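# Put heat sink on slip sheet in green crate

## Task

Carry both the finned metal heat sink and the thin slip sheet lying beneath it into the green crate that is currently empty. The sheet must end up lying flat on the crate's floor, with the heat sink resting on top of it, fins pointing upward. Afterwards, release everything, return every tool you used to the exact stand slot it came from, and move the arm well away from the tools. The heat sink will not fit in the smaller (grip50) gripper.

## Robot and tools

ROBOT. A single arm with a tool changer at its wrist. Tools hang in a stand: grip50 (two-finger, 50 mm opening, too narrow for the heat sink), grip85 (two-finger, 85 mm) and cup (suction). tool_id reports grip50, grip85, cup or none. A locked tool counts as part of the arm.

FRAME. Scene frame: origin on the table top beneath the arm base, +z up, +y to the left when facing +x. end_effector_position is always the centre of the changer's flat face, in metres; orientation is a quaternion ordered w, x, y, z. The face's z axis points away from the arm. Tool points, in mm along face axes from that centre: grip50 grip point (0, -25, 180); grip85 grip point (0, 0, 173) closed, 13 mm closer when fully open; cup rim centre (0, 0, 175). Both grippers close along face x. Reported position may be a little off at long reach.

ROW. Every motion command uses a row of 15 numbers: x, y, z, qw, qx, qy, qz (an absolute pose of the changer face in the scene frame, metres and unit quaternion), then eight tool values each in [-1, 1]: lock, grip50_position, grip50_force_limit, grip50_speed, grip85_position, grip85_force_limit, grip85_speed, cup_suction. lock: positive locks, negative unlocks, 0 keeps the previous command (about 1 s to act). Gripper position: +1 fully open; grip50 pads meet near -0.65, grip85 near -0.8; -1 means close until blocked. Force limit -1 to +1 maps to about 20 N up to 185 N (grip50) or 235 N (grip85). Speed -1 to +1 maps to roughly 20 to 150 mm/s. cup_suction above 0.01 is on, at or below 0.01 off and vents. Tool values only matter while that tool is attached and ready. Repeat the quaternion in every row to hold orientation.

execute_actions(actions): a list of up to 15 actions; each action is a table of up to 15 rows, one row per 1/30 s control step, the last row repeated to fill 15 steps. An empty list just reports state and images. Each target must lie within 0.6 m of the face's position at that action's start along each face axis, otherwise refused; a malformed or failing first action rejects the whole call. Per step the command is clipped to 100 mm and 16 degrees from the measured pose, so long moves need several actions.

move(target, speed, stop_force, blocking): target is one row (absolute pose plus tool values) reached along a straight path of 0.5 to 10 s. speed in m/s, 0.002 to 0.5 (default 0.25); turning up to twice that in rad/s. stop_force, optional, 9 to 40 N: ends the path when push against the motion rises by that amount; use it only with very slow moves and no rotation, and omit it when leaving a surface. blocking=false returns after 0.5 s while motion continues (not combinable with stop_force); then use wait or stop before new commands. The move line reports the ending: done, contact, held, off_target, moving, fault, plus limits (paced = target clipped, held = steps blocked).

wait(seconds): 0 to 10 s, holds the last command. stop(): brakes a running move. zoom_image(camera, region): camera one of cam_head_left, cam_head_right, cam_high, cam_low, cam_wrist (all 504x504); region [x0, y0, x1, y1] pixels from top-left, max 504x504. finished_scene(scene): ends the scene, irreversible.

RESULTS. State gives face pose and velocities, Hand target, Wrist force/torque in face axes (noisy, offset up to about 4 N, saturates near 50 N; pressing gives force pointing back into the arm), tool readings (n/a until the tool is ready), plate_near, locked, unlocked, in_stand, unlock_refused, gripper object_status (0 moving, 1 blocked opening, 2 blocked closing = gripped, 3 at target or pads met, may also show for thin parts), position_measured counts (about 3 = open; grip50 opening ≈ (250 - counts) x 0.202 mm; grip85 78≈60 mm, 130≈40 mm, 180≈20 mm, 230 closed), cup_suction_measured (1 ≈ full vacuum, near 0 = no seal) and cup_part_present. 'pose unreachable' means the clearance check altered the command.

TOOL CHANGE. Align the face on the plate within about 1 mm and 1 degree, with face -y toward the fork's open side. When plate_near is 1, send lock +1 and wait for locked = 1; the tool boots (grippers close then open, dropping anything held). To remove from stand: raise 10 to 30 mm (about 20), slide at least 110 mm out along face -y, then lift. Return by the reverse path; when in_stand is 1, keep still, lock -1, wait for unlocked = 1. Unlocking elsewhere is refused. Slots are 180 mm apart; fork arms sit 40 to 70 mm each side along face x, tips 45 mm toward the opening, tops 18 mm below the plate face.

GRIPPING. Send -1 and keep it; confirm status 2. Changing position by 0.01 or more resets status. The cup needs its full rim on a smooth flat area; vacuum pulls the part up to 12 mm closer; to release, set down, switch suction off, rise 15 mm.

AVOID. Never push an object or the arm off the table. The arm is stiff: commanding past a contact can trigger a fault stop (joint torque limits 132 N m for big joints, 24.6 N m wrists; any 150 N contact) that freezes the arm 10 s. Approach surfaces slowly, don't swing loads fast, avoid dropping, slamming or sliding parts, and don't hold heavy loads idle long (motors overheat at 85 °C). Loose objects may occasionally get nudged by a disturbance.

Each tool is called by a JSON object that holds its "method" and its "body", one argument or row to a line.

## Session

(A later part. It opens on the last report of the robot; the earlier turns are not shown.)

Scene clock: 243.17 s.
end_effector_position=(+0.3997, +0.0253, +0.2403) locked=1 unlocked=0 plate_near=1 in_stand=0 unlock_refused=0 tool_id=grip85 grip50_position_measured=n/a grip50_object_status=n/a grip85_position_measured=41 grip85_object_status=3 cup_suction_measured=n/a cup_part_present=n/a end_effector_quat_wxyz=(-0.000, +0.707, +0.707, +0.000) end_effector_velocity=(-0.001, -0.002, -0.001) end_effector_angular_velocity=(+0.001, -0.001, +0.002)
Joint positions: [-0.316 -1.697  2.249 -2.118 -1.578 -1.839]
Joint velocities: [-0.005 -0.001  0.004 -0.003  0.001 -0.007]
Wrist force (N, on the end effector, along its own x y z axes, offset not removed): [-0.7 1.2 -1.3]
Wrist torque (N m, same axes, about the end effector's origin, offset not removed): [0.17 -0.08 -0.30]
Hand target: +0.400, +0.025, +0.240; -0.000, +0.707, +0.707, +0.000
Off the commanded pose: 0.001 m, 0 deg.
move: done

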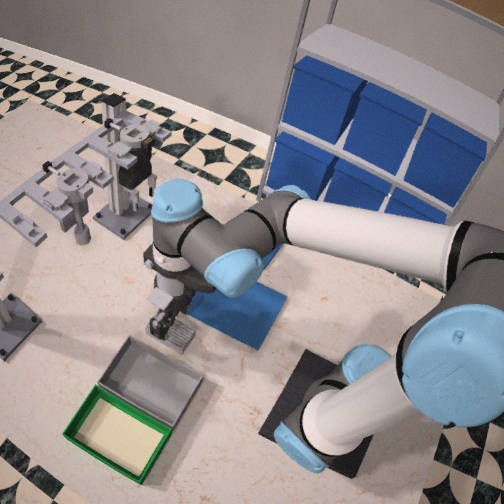

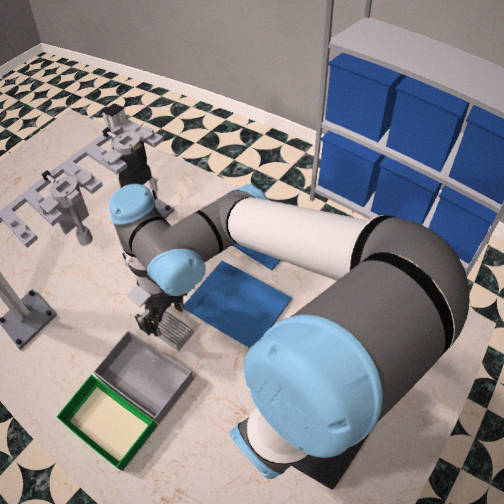

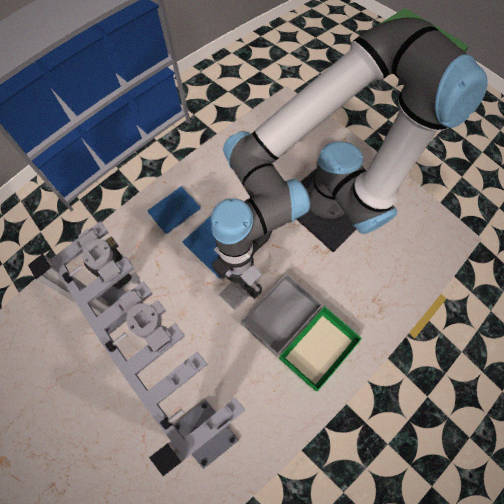

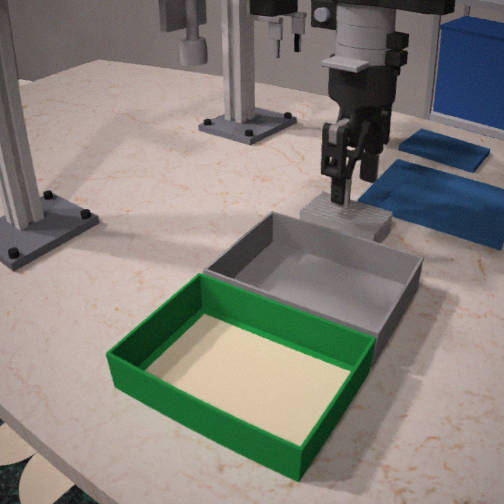

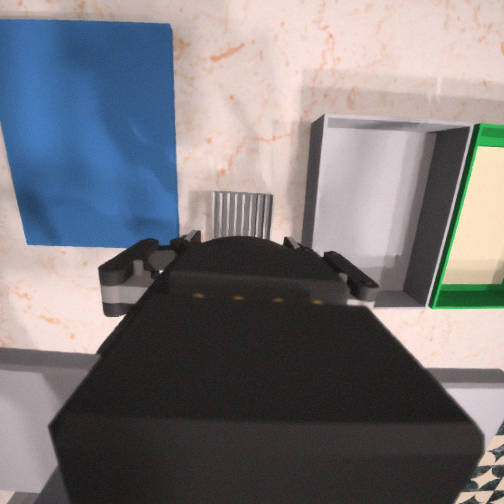

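{"method": "move", "body": {
  "target": [0.40,0.025,0.191,0,0.7071,0.7071,0,0,0,0,0,0.7,-0.6,0,0],
  "speed": 0.05,
  "stop_force": 15
}}

{"method": "move", "body": {
  "target": [0.40,0.025,0.191,0,0.7071,0.7071,0,0,0,0,0,-1,-0.6,-0.6,0],
  "speed": 0.05
}}

Scene clock: 250.87 s.
end_effector_position=(+0.3999, +0.0250, +0.1912) locked=1 unlocked=0 plate_near=1 in_stand=0 unlock_refused=0 tool_id=grip85 grip50_position_measured=n/a grip50_object_status=n/a grip85_position_measured=41 grip85_object_status=3 cup_suction_measured=n/a cup_part_present=n/a end_effector_quat_wxyz=(-0.000, +0.707, +0.707, -0.000) end_effector_velocity=(+0.000, -0.000, -0.002) end_effector_angular_velocity=(+0.000, -0.000, -0.000)
Joint positions: [-0.318 -1.606  2.324 -2.284 -1.579 -1.841]
Joint velocities: [ 0.     0.004  0.002 -0.006  0.     0.   ]
Wrist force (N, on the end effector, along its own x y z axes, offset not removed): [-0.6 0.3 -4.3]
Wrist torque (N m, same axes, about the end effector's origin, offset not removed): [0.05 0.04 -0.17]
Hand target: +0.400, +0.025, +0.191; -0.000, +0.707, +0.707, +0.000
Off the commanded pose: 0.000 m, 0 deg.
move: done

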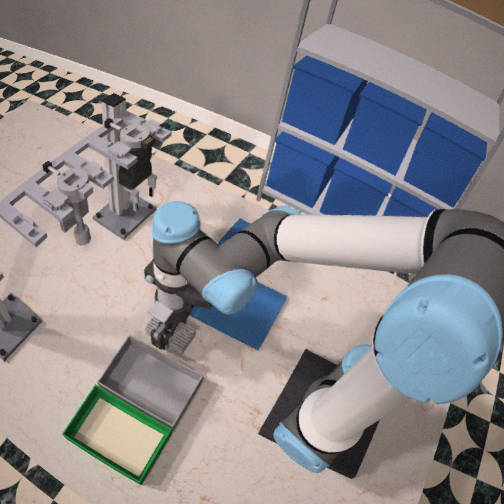

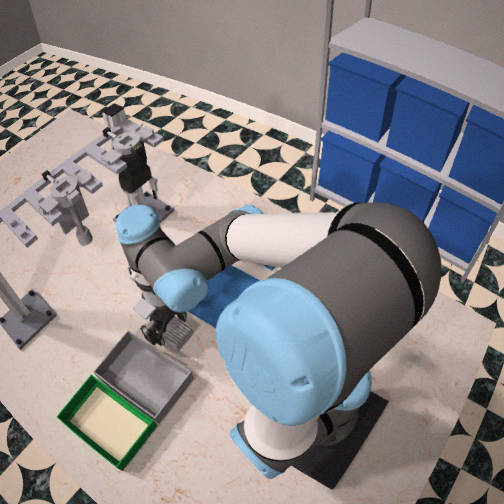

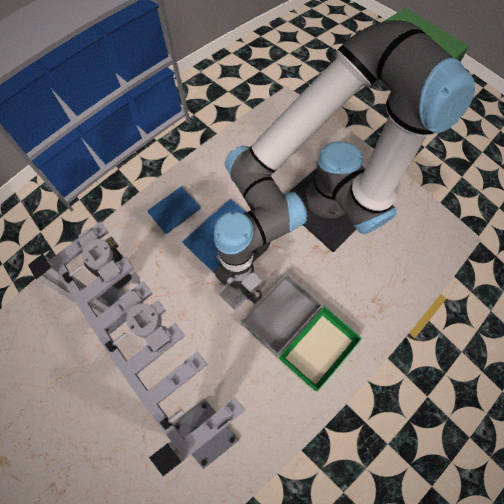

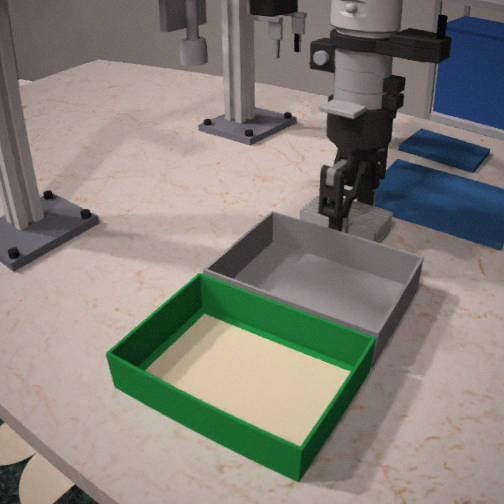

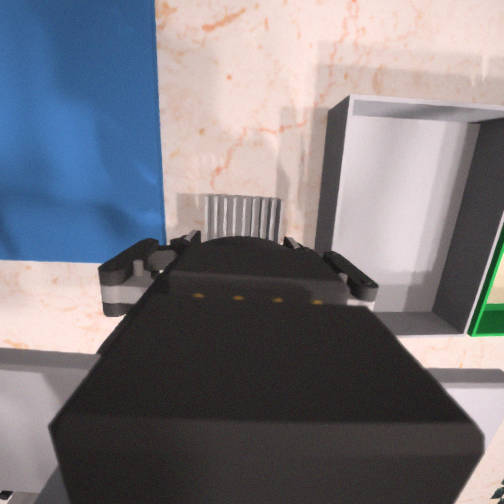

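Scene clock: 251.57 s.
end_effector_position=(+0.4000, +0.0250, +0.1910) locked=1 unlocked=0 plate_near=1 in_stand=0 unlock_refused=0 tool_id=grip85 grip50_position_measured=n/a grip50_object_status=n/a grip85_position_measured=79 grip85_object_status=2 cup_suction_measured=n/a cup_part_present=n/a end_effector_quat_wxyz=(+0.000, +0.707, +0.707, +0.000) end_effector_velocity=(+0.000, +0.000, -0.000) end_effector_angular_velocity=(+0.001, +0.000, -0.001)
Joint positions: [-0.318 -1.606  2.324 -2.285 -1.579 -1.841]
Joint velocities: [-0.     0.001 -0.    -0.     0.001  0.001]
Wrist force (N, on the end effector, along its own x y z axes, offset not removed): [2.0 -9.7 -46.1]
Wrist torque (N m, same axes, about the end effector's origin, offset not removed): [1.94 0.63 -0.37]
Hand target: +0.400, +0.025, +0.191; +0.000, +0.707, +0.707, +0.000
Off the commanded pose: 0.000 m, 0 deg.
move: done

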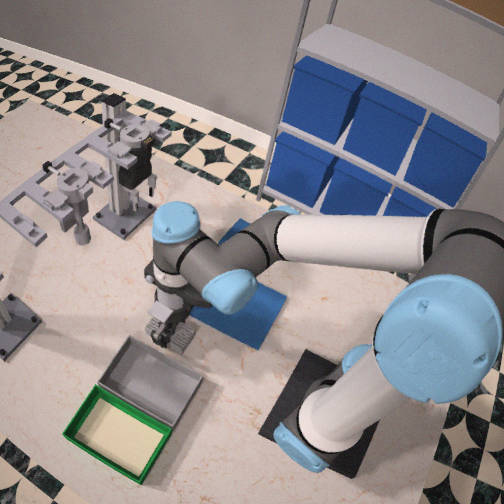

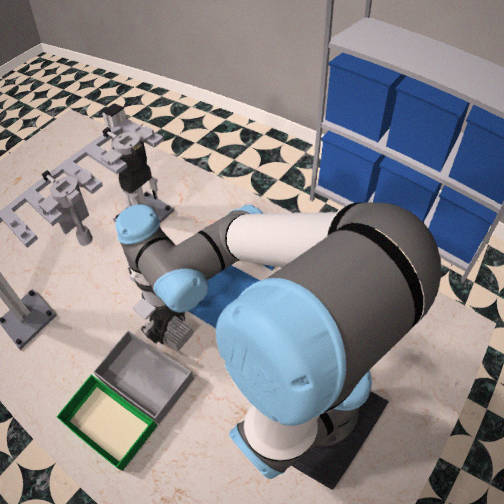

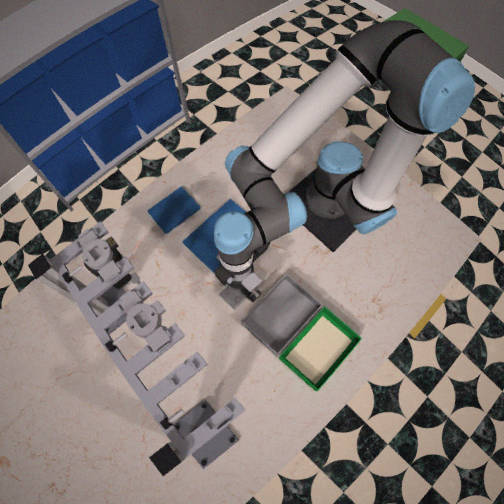

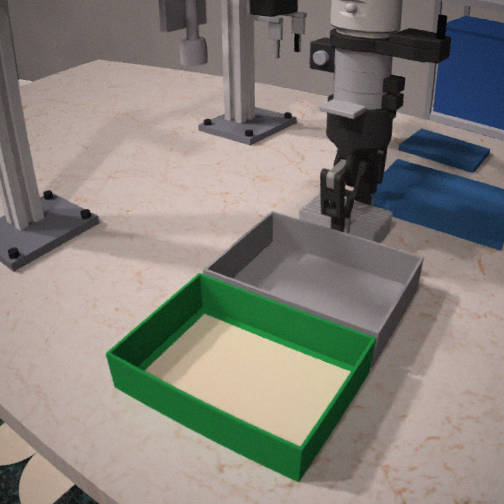

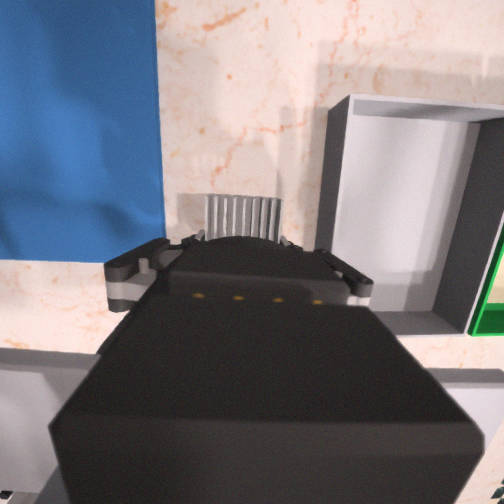

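{"method": "move", "body": {
  "target": [0.40,0.025,0.255,0,0.7071,0.7071,0,0,0,0,0,-1,-0.6,-0.6,0],
  "speed": 0.08
}}

{"method": "move", "body": {
  "target": [0.36,0.302,0.255,0,0.9998,0.0175,0,0,0,0,0,-1,-0.6,-0.6,0],
  "speed": 0.3
}}

Scene clock: 255.73 s.
end_effector_position=(+0.4001, +0.0250, +0.2547) locked=1 unlocked=0 plate_near=1 in_stand=0 unlock_refused=0 tool_id=grip85 grip50_position_measured=n/a grip50_object_status=n/a grip85_position_measured=79 grip85_object_status=2 cup_suction_measured=n/a cup_part_present=n/a end_effector_quat_wxyz=(+0.000, +0.707, +0.707, +0.000) end_effector_velocity=(+0.000, +0.000, +0.002) end_effector_angular_velocity=(+0.000, +0.001, -0.001)
Joint positions: [-0.316 -1.717  2.223 -2.072 -1.579 -1.839]
Joint velocities: [ 0.    -0.002 -0.003  0.006  0.     0.001]
Wrist force (N, on the end effector, along its own x y z axes, offset not removed): [-1.2 0.1 -0.1]
Wrist torque (N m, same axes, about the end effector's origin, offset not removed): [-0.08 0.08 -0.23]
Hand target: +0.400, +0.025, +0.255; +0.000, +0.707, +0.707, -0.000
Off the commanded pose: 0.000 m, 0 deg.
move: done

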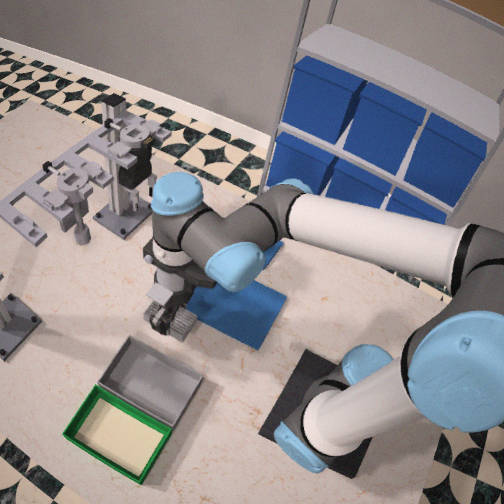

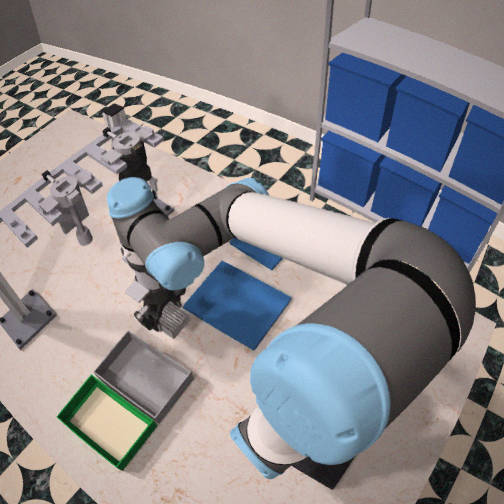

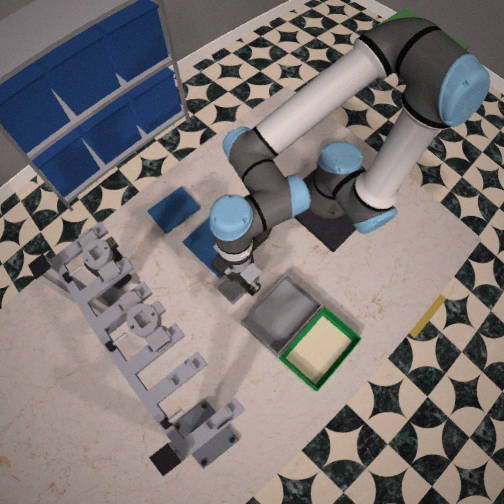

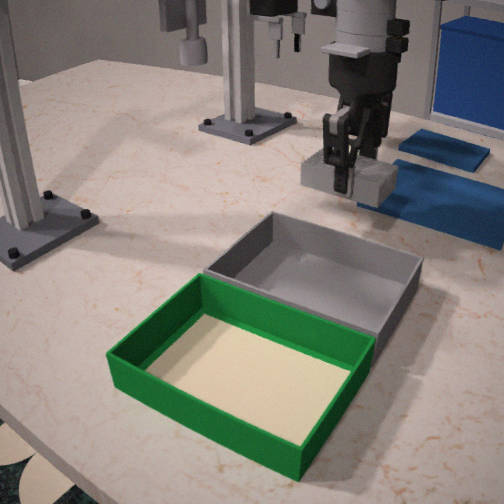

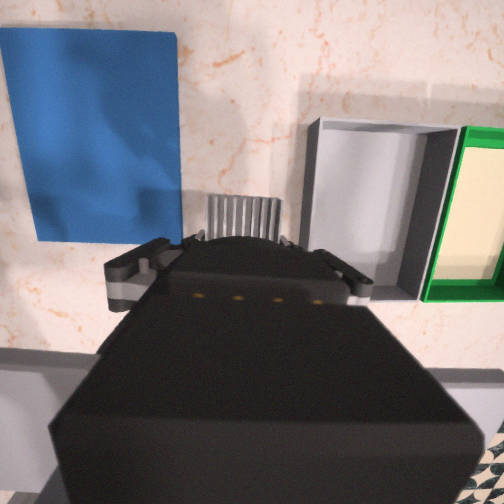

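Scene clock: 258.83 s.
end_effector_position=(+0.3602, +0.3016, +0.2550) locked=1 unlocked=0 plate_near=1 in_stand=0 unlock_refused=0 tool_id=grip85 grip50_position_measured=n/a grip50_object_status=n/a grip85_position_measured=79 grip85_object_status=2 cup_suction_measured=n/a cup_part_present=n/a end_effector_quat_wxyz=(+0.000, +1.000, +0.018, +0.000) end_effector_velocity=(+0.000, +0.002, -0.000) end_effector_angular_velocity=(-0.002, -0.000, -0.012)
Joint positions: [ 0.365 -1.537  2.058 -2.083 -1.575  0.376]
Joint velocities: [ 0.004  0.003 -0.003  0.001 -0.002  0.016]
Wrist force (N, on the end effector, along its own x y z axes, offset not removed): [-1.3 0.4 -0.5]
Wrist torque (N m, same axes, about the end effector's origin, offset not removed): [-0.03 0.09 -0.20]
Hand target: +0.360, +0.302, +0.255; +0.001, +1.000, +0.018, +0.000
Off the commanded pose: 0.000 m, 0 deg.
move: done

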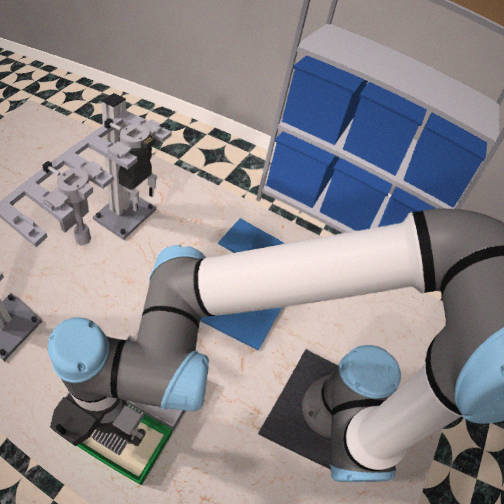

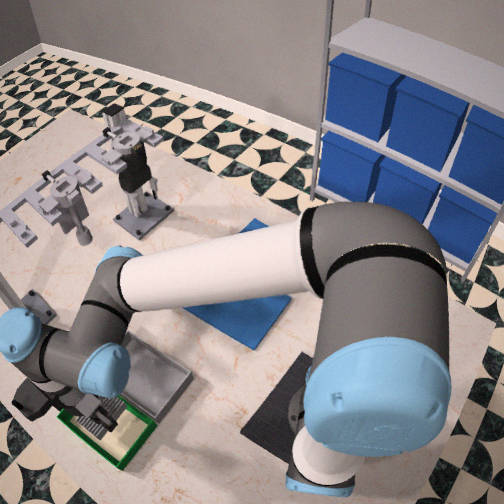

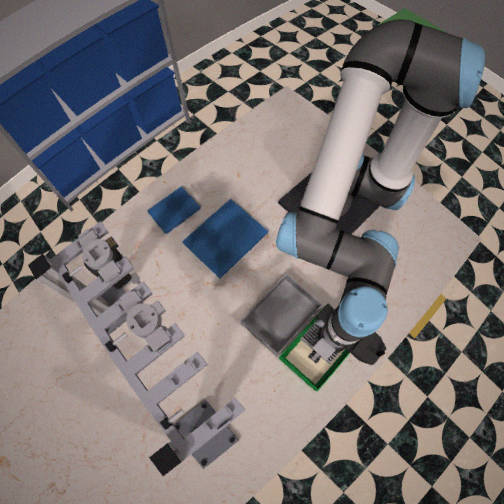

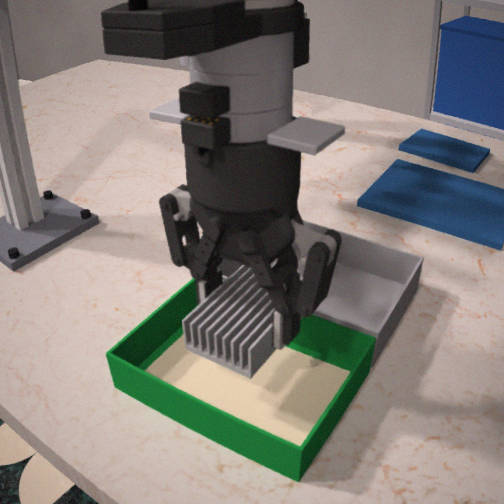

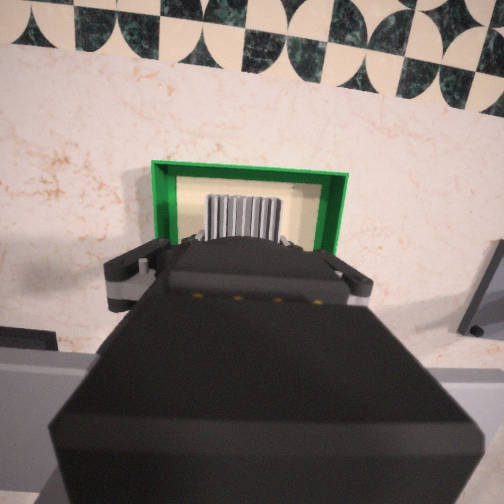

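{"method": "move", "body": {
  "target": [0.363,0.302,0.20,0,0.9998,0.0175,0,0,0,0,0,-1,-0.6,-0.6,0],
  "speed": 0.04,
  "stop_force": 10
}}

Scene clock: 263.90 s.
end_effector_position=(+0.3629, +0.3019, +0.2002) locked=1 unlocked=0 plate_near=1 in_stand=0 unlock_refused=0 tool_id=grip85 grip50_position_measured=n/a grip50_object_status=n/a grip85_position_measured=79 grip85_object_status=2 cup_suction_measured=n/a cup_part_present=n/a end_effector_quat_wxyz=(+0.000, +1.000, +0.018, -0.000) end_effector_velocity=(+0.000, -0.000, -0.002) end_effector_angular_velocity=(-0.001, -0.001, -0.000)
Joint positions: [ 0.362 -1.449  2.13  -2.244 -1.574  0.375]
Joint velocities: [-0.     0.003  0.002 -0.006 -0.001  0.   ]
Wrist force (N, on the end effector, along its own x y z axes, offset not removed): [-1.7 0.4 -2.5]
Wrist torque (N m, same axes, about the end effector's origin, offset not removed): [0.19 0.06 -0.07]
Hand target: +0.363, +0.302, +0.200; -0.000, +1.000, +0.018, -0.000
Off the commanded pose: 0.000 m, 0 deg.
move: done

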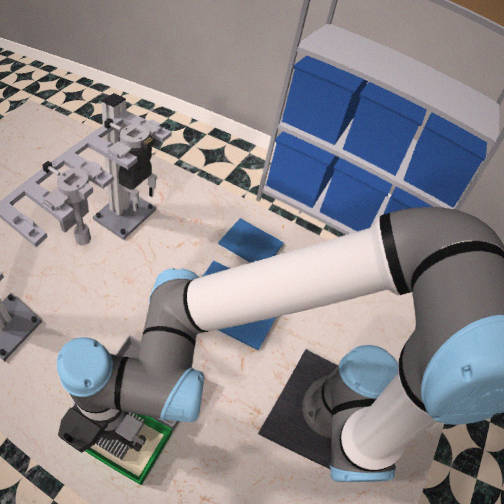

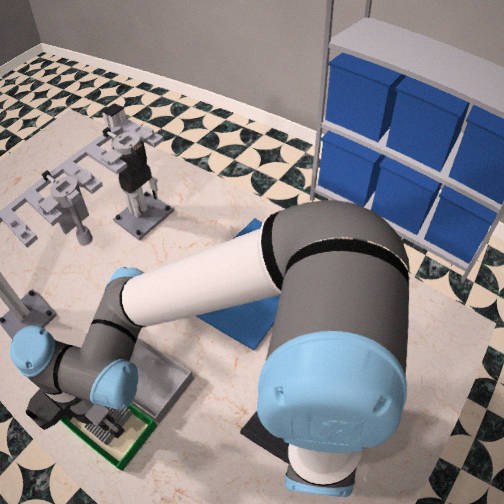

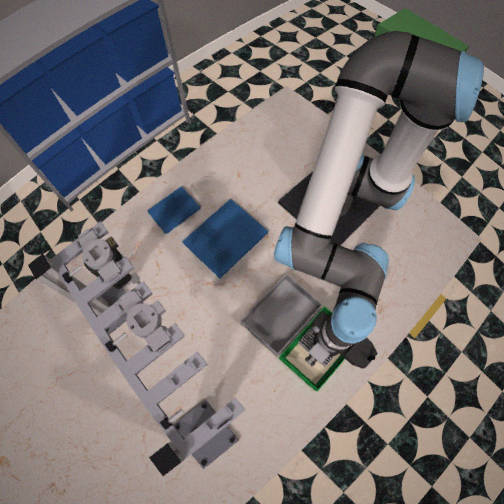

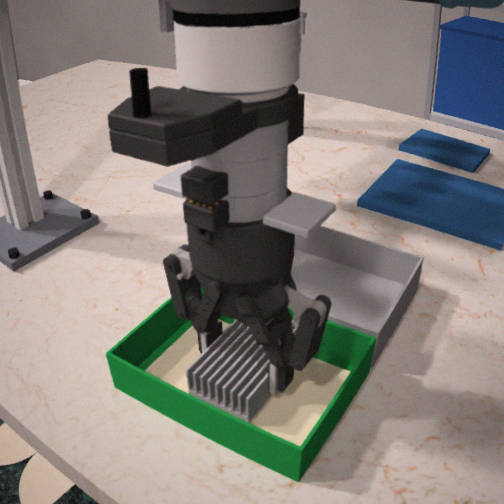

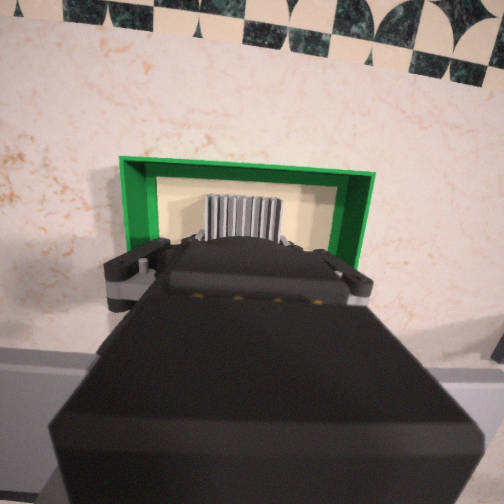

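{"method": "move", "body": {
  "target": [0.363,0.306,0.199,0,0.9998,0.0175,0,0,0,0,0,-1,-0.6,-0.6,0],
  "speed": 0.02
}}

{"method": "move", "body": {
  "target": [0.363,0.306,0.19,0,0.9998,0.0175,0,0,0,0,0,-1,-0.6,-0.6,0],
  "speed": 0.004,
  "stop_force": 9
}}

Scene clock: 269.70 s.
end_effector_position=(+0.3630, +0.3058, +0.1990) locked=1 unlocked=0 plate_near=1 in_stand=0 unlock_refused=0 tool_id=grip85 grip50_position_measured=n/a grip50_object_status=n/a grip85_position_measured=79 grip85_object_status=2 cup_suction_measured=n/a cup_part_present=n/a end_effector_quat_wxyz=(+0.000, +1.000, +0.017, +0.000) end_effector_velocity=(+0.000, +0.002, -0.000) end_effector_angular_velocity=(-0.000, +0.000, +0.000)
Joint positions: [ 0.37  -1.441  2.125 -2.247 -1.574  0.383]
Joint velocities: [ 0.003  0.003 -0.002 -0.001  0.     0.003]
Wrist force (N, on the end effector, along its own x y z axes, offset not removed): [-1.5 -1.9 -1.5]
Wrist torque (N m, same axes, about the end effector's origin, offset not removed): [-0.04 0.10 -0.10]
Hand target: +0.363, +0.306, +0.199; +0.000, +1.000, +0.018, +0.000
Off the commanded pose: 0.000 m, 0 deg.
move: done

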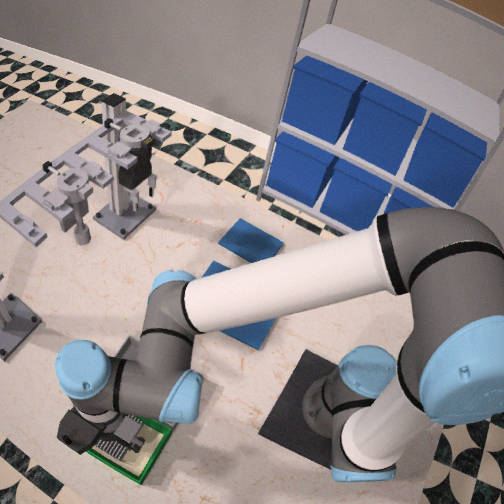

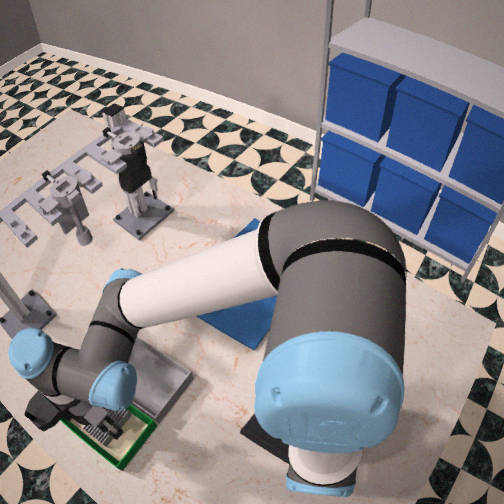

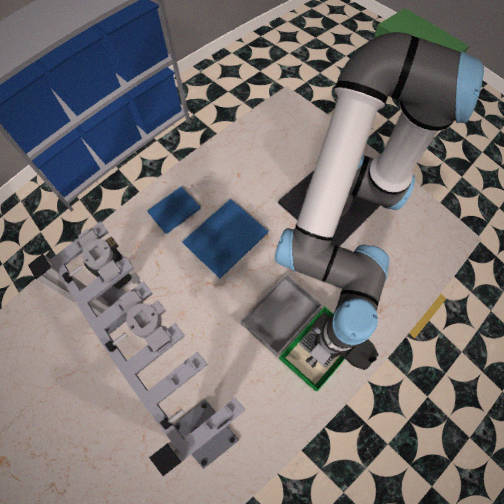

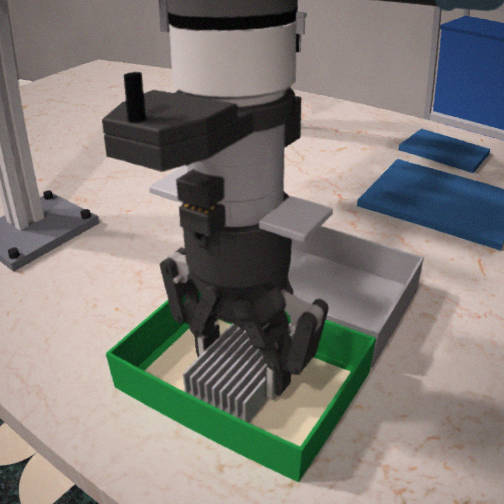

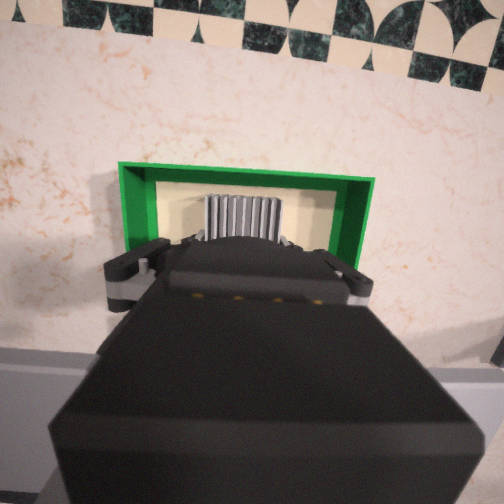

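Scene clock: 270.77 s.
end_effector_position=(+0.3630, +0.3059, +0.1962) locked=1 unlocked=0 plate_near=1 in_stand=0 unlock_refused=0 tool_id=grip85 grip50_position_measured=n/a grip50_object_status=n/a grip85_position_measured=79 grip85_object_status=2 cup_suction_measured=n/a cup_part_present=n/a end_effector_quat_wxyz=(-0.000, +1.000, +0.017, +0.000) end_effector_velocity=(-0.000, -0.000, +0.001) end_effector_angular_velocity=(-0.001, +0.001, +0.000)
Joint positions: [ 0.37  -1.436  2.128 -2.255 -1.574  0.383]
Joint velocities: [ 0.    -0.002 -0.002  0.005 -0.    -0.   ]
Wrist force (N, on the end effector, along its own x y z axes, offset not removed): [-2.2 1.8 -24.0]
Wrist torque (N m, same axes, about the end effector's origin, offset not removed): [0.15 0.05 -0.20]
Hand target: +0.363, +0.306, +0.196; +0.000, +1.000, +0.017, +0.000
Off the commanded pose: 0.006 m, 0 deg.
move: contact

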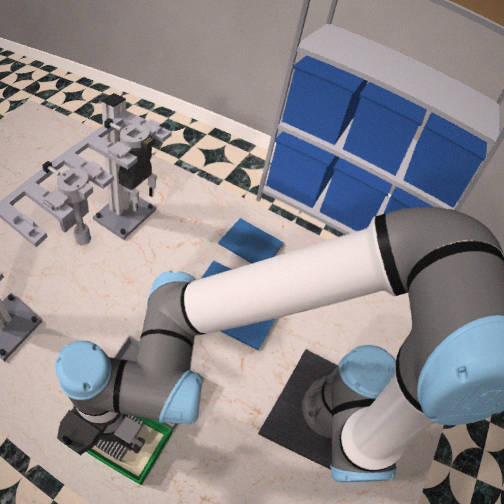

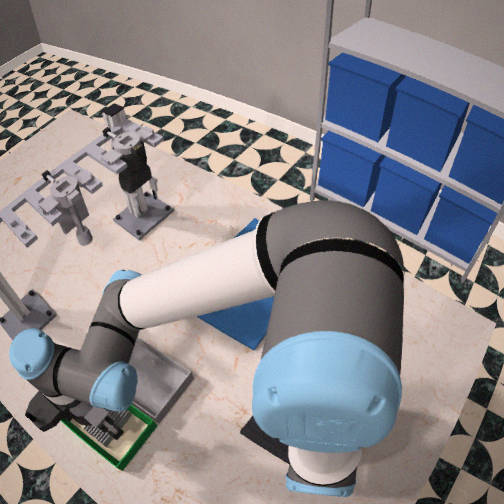

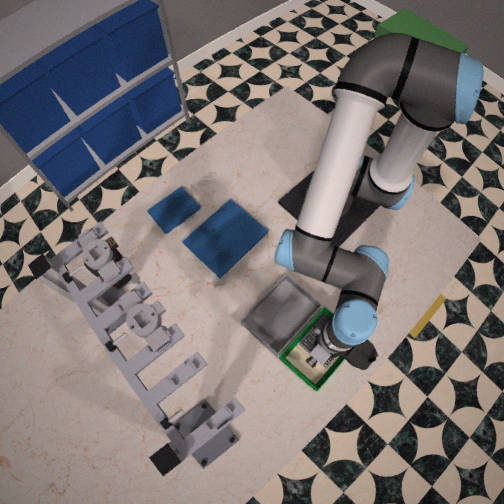

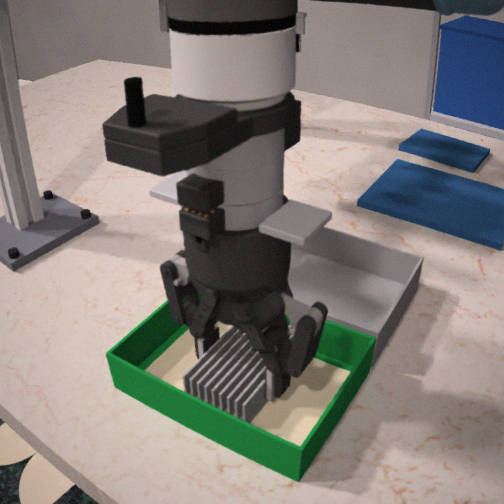

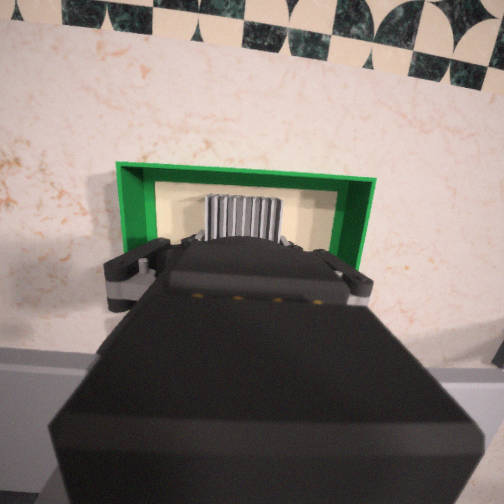

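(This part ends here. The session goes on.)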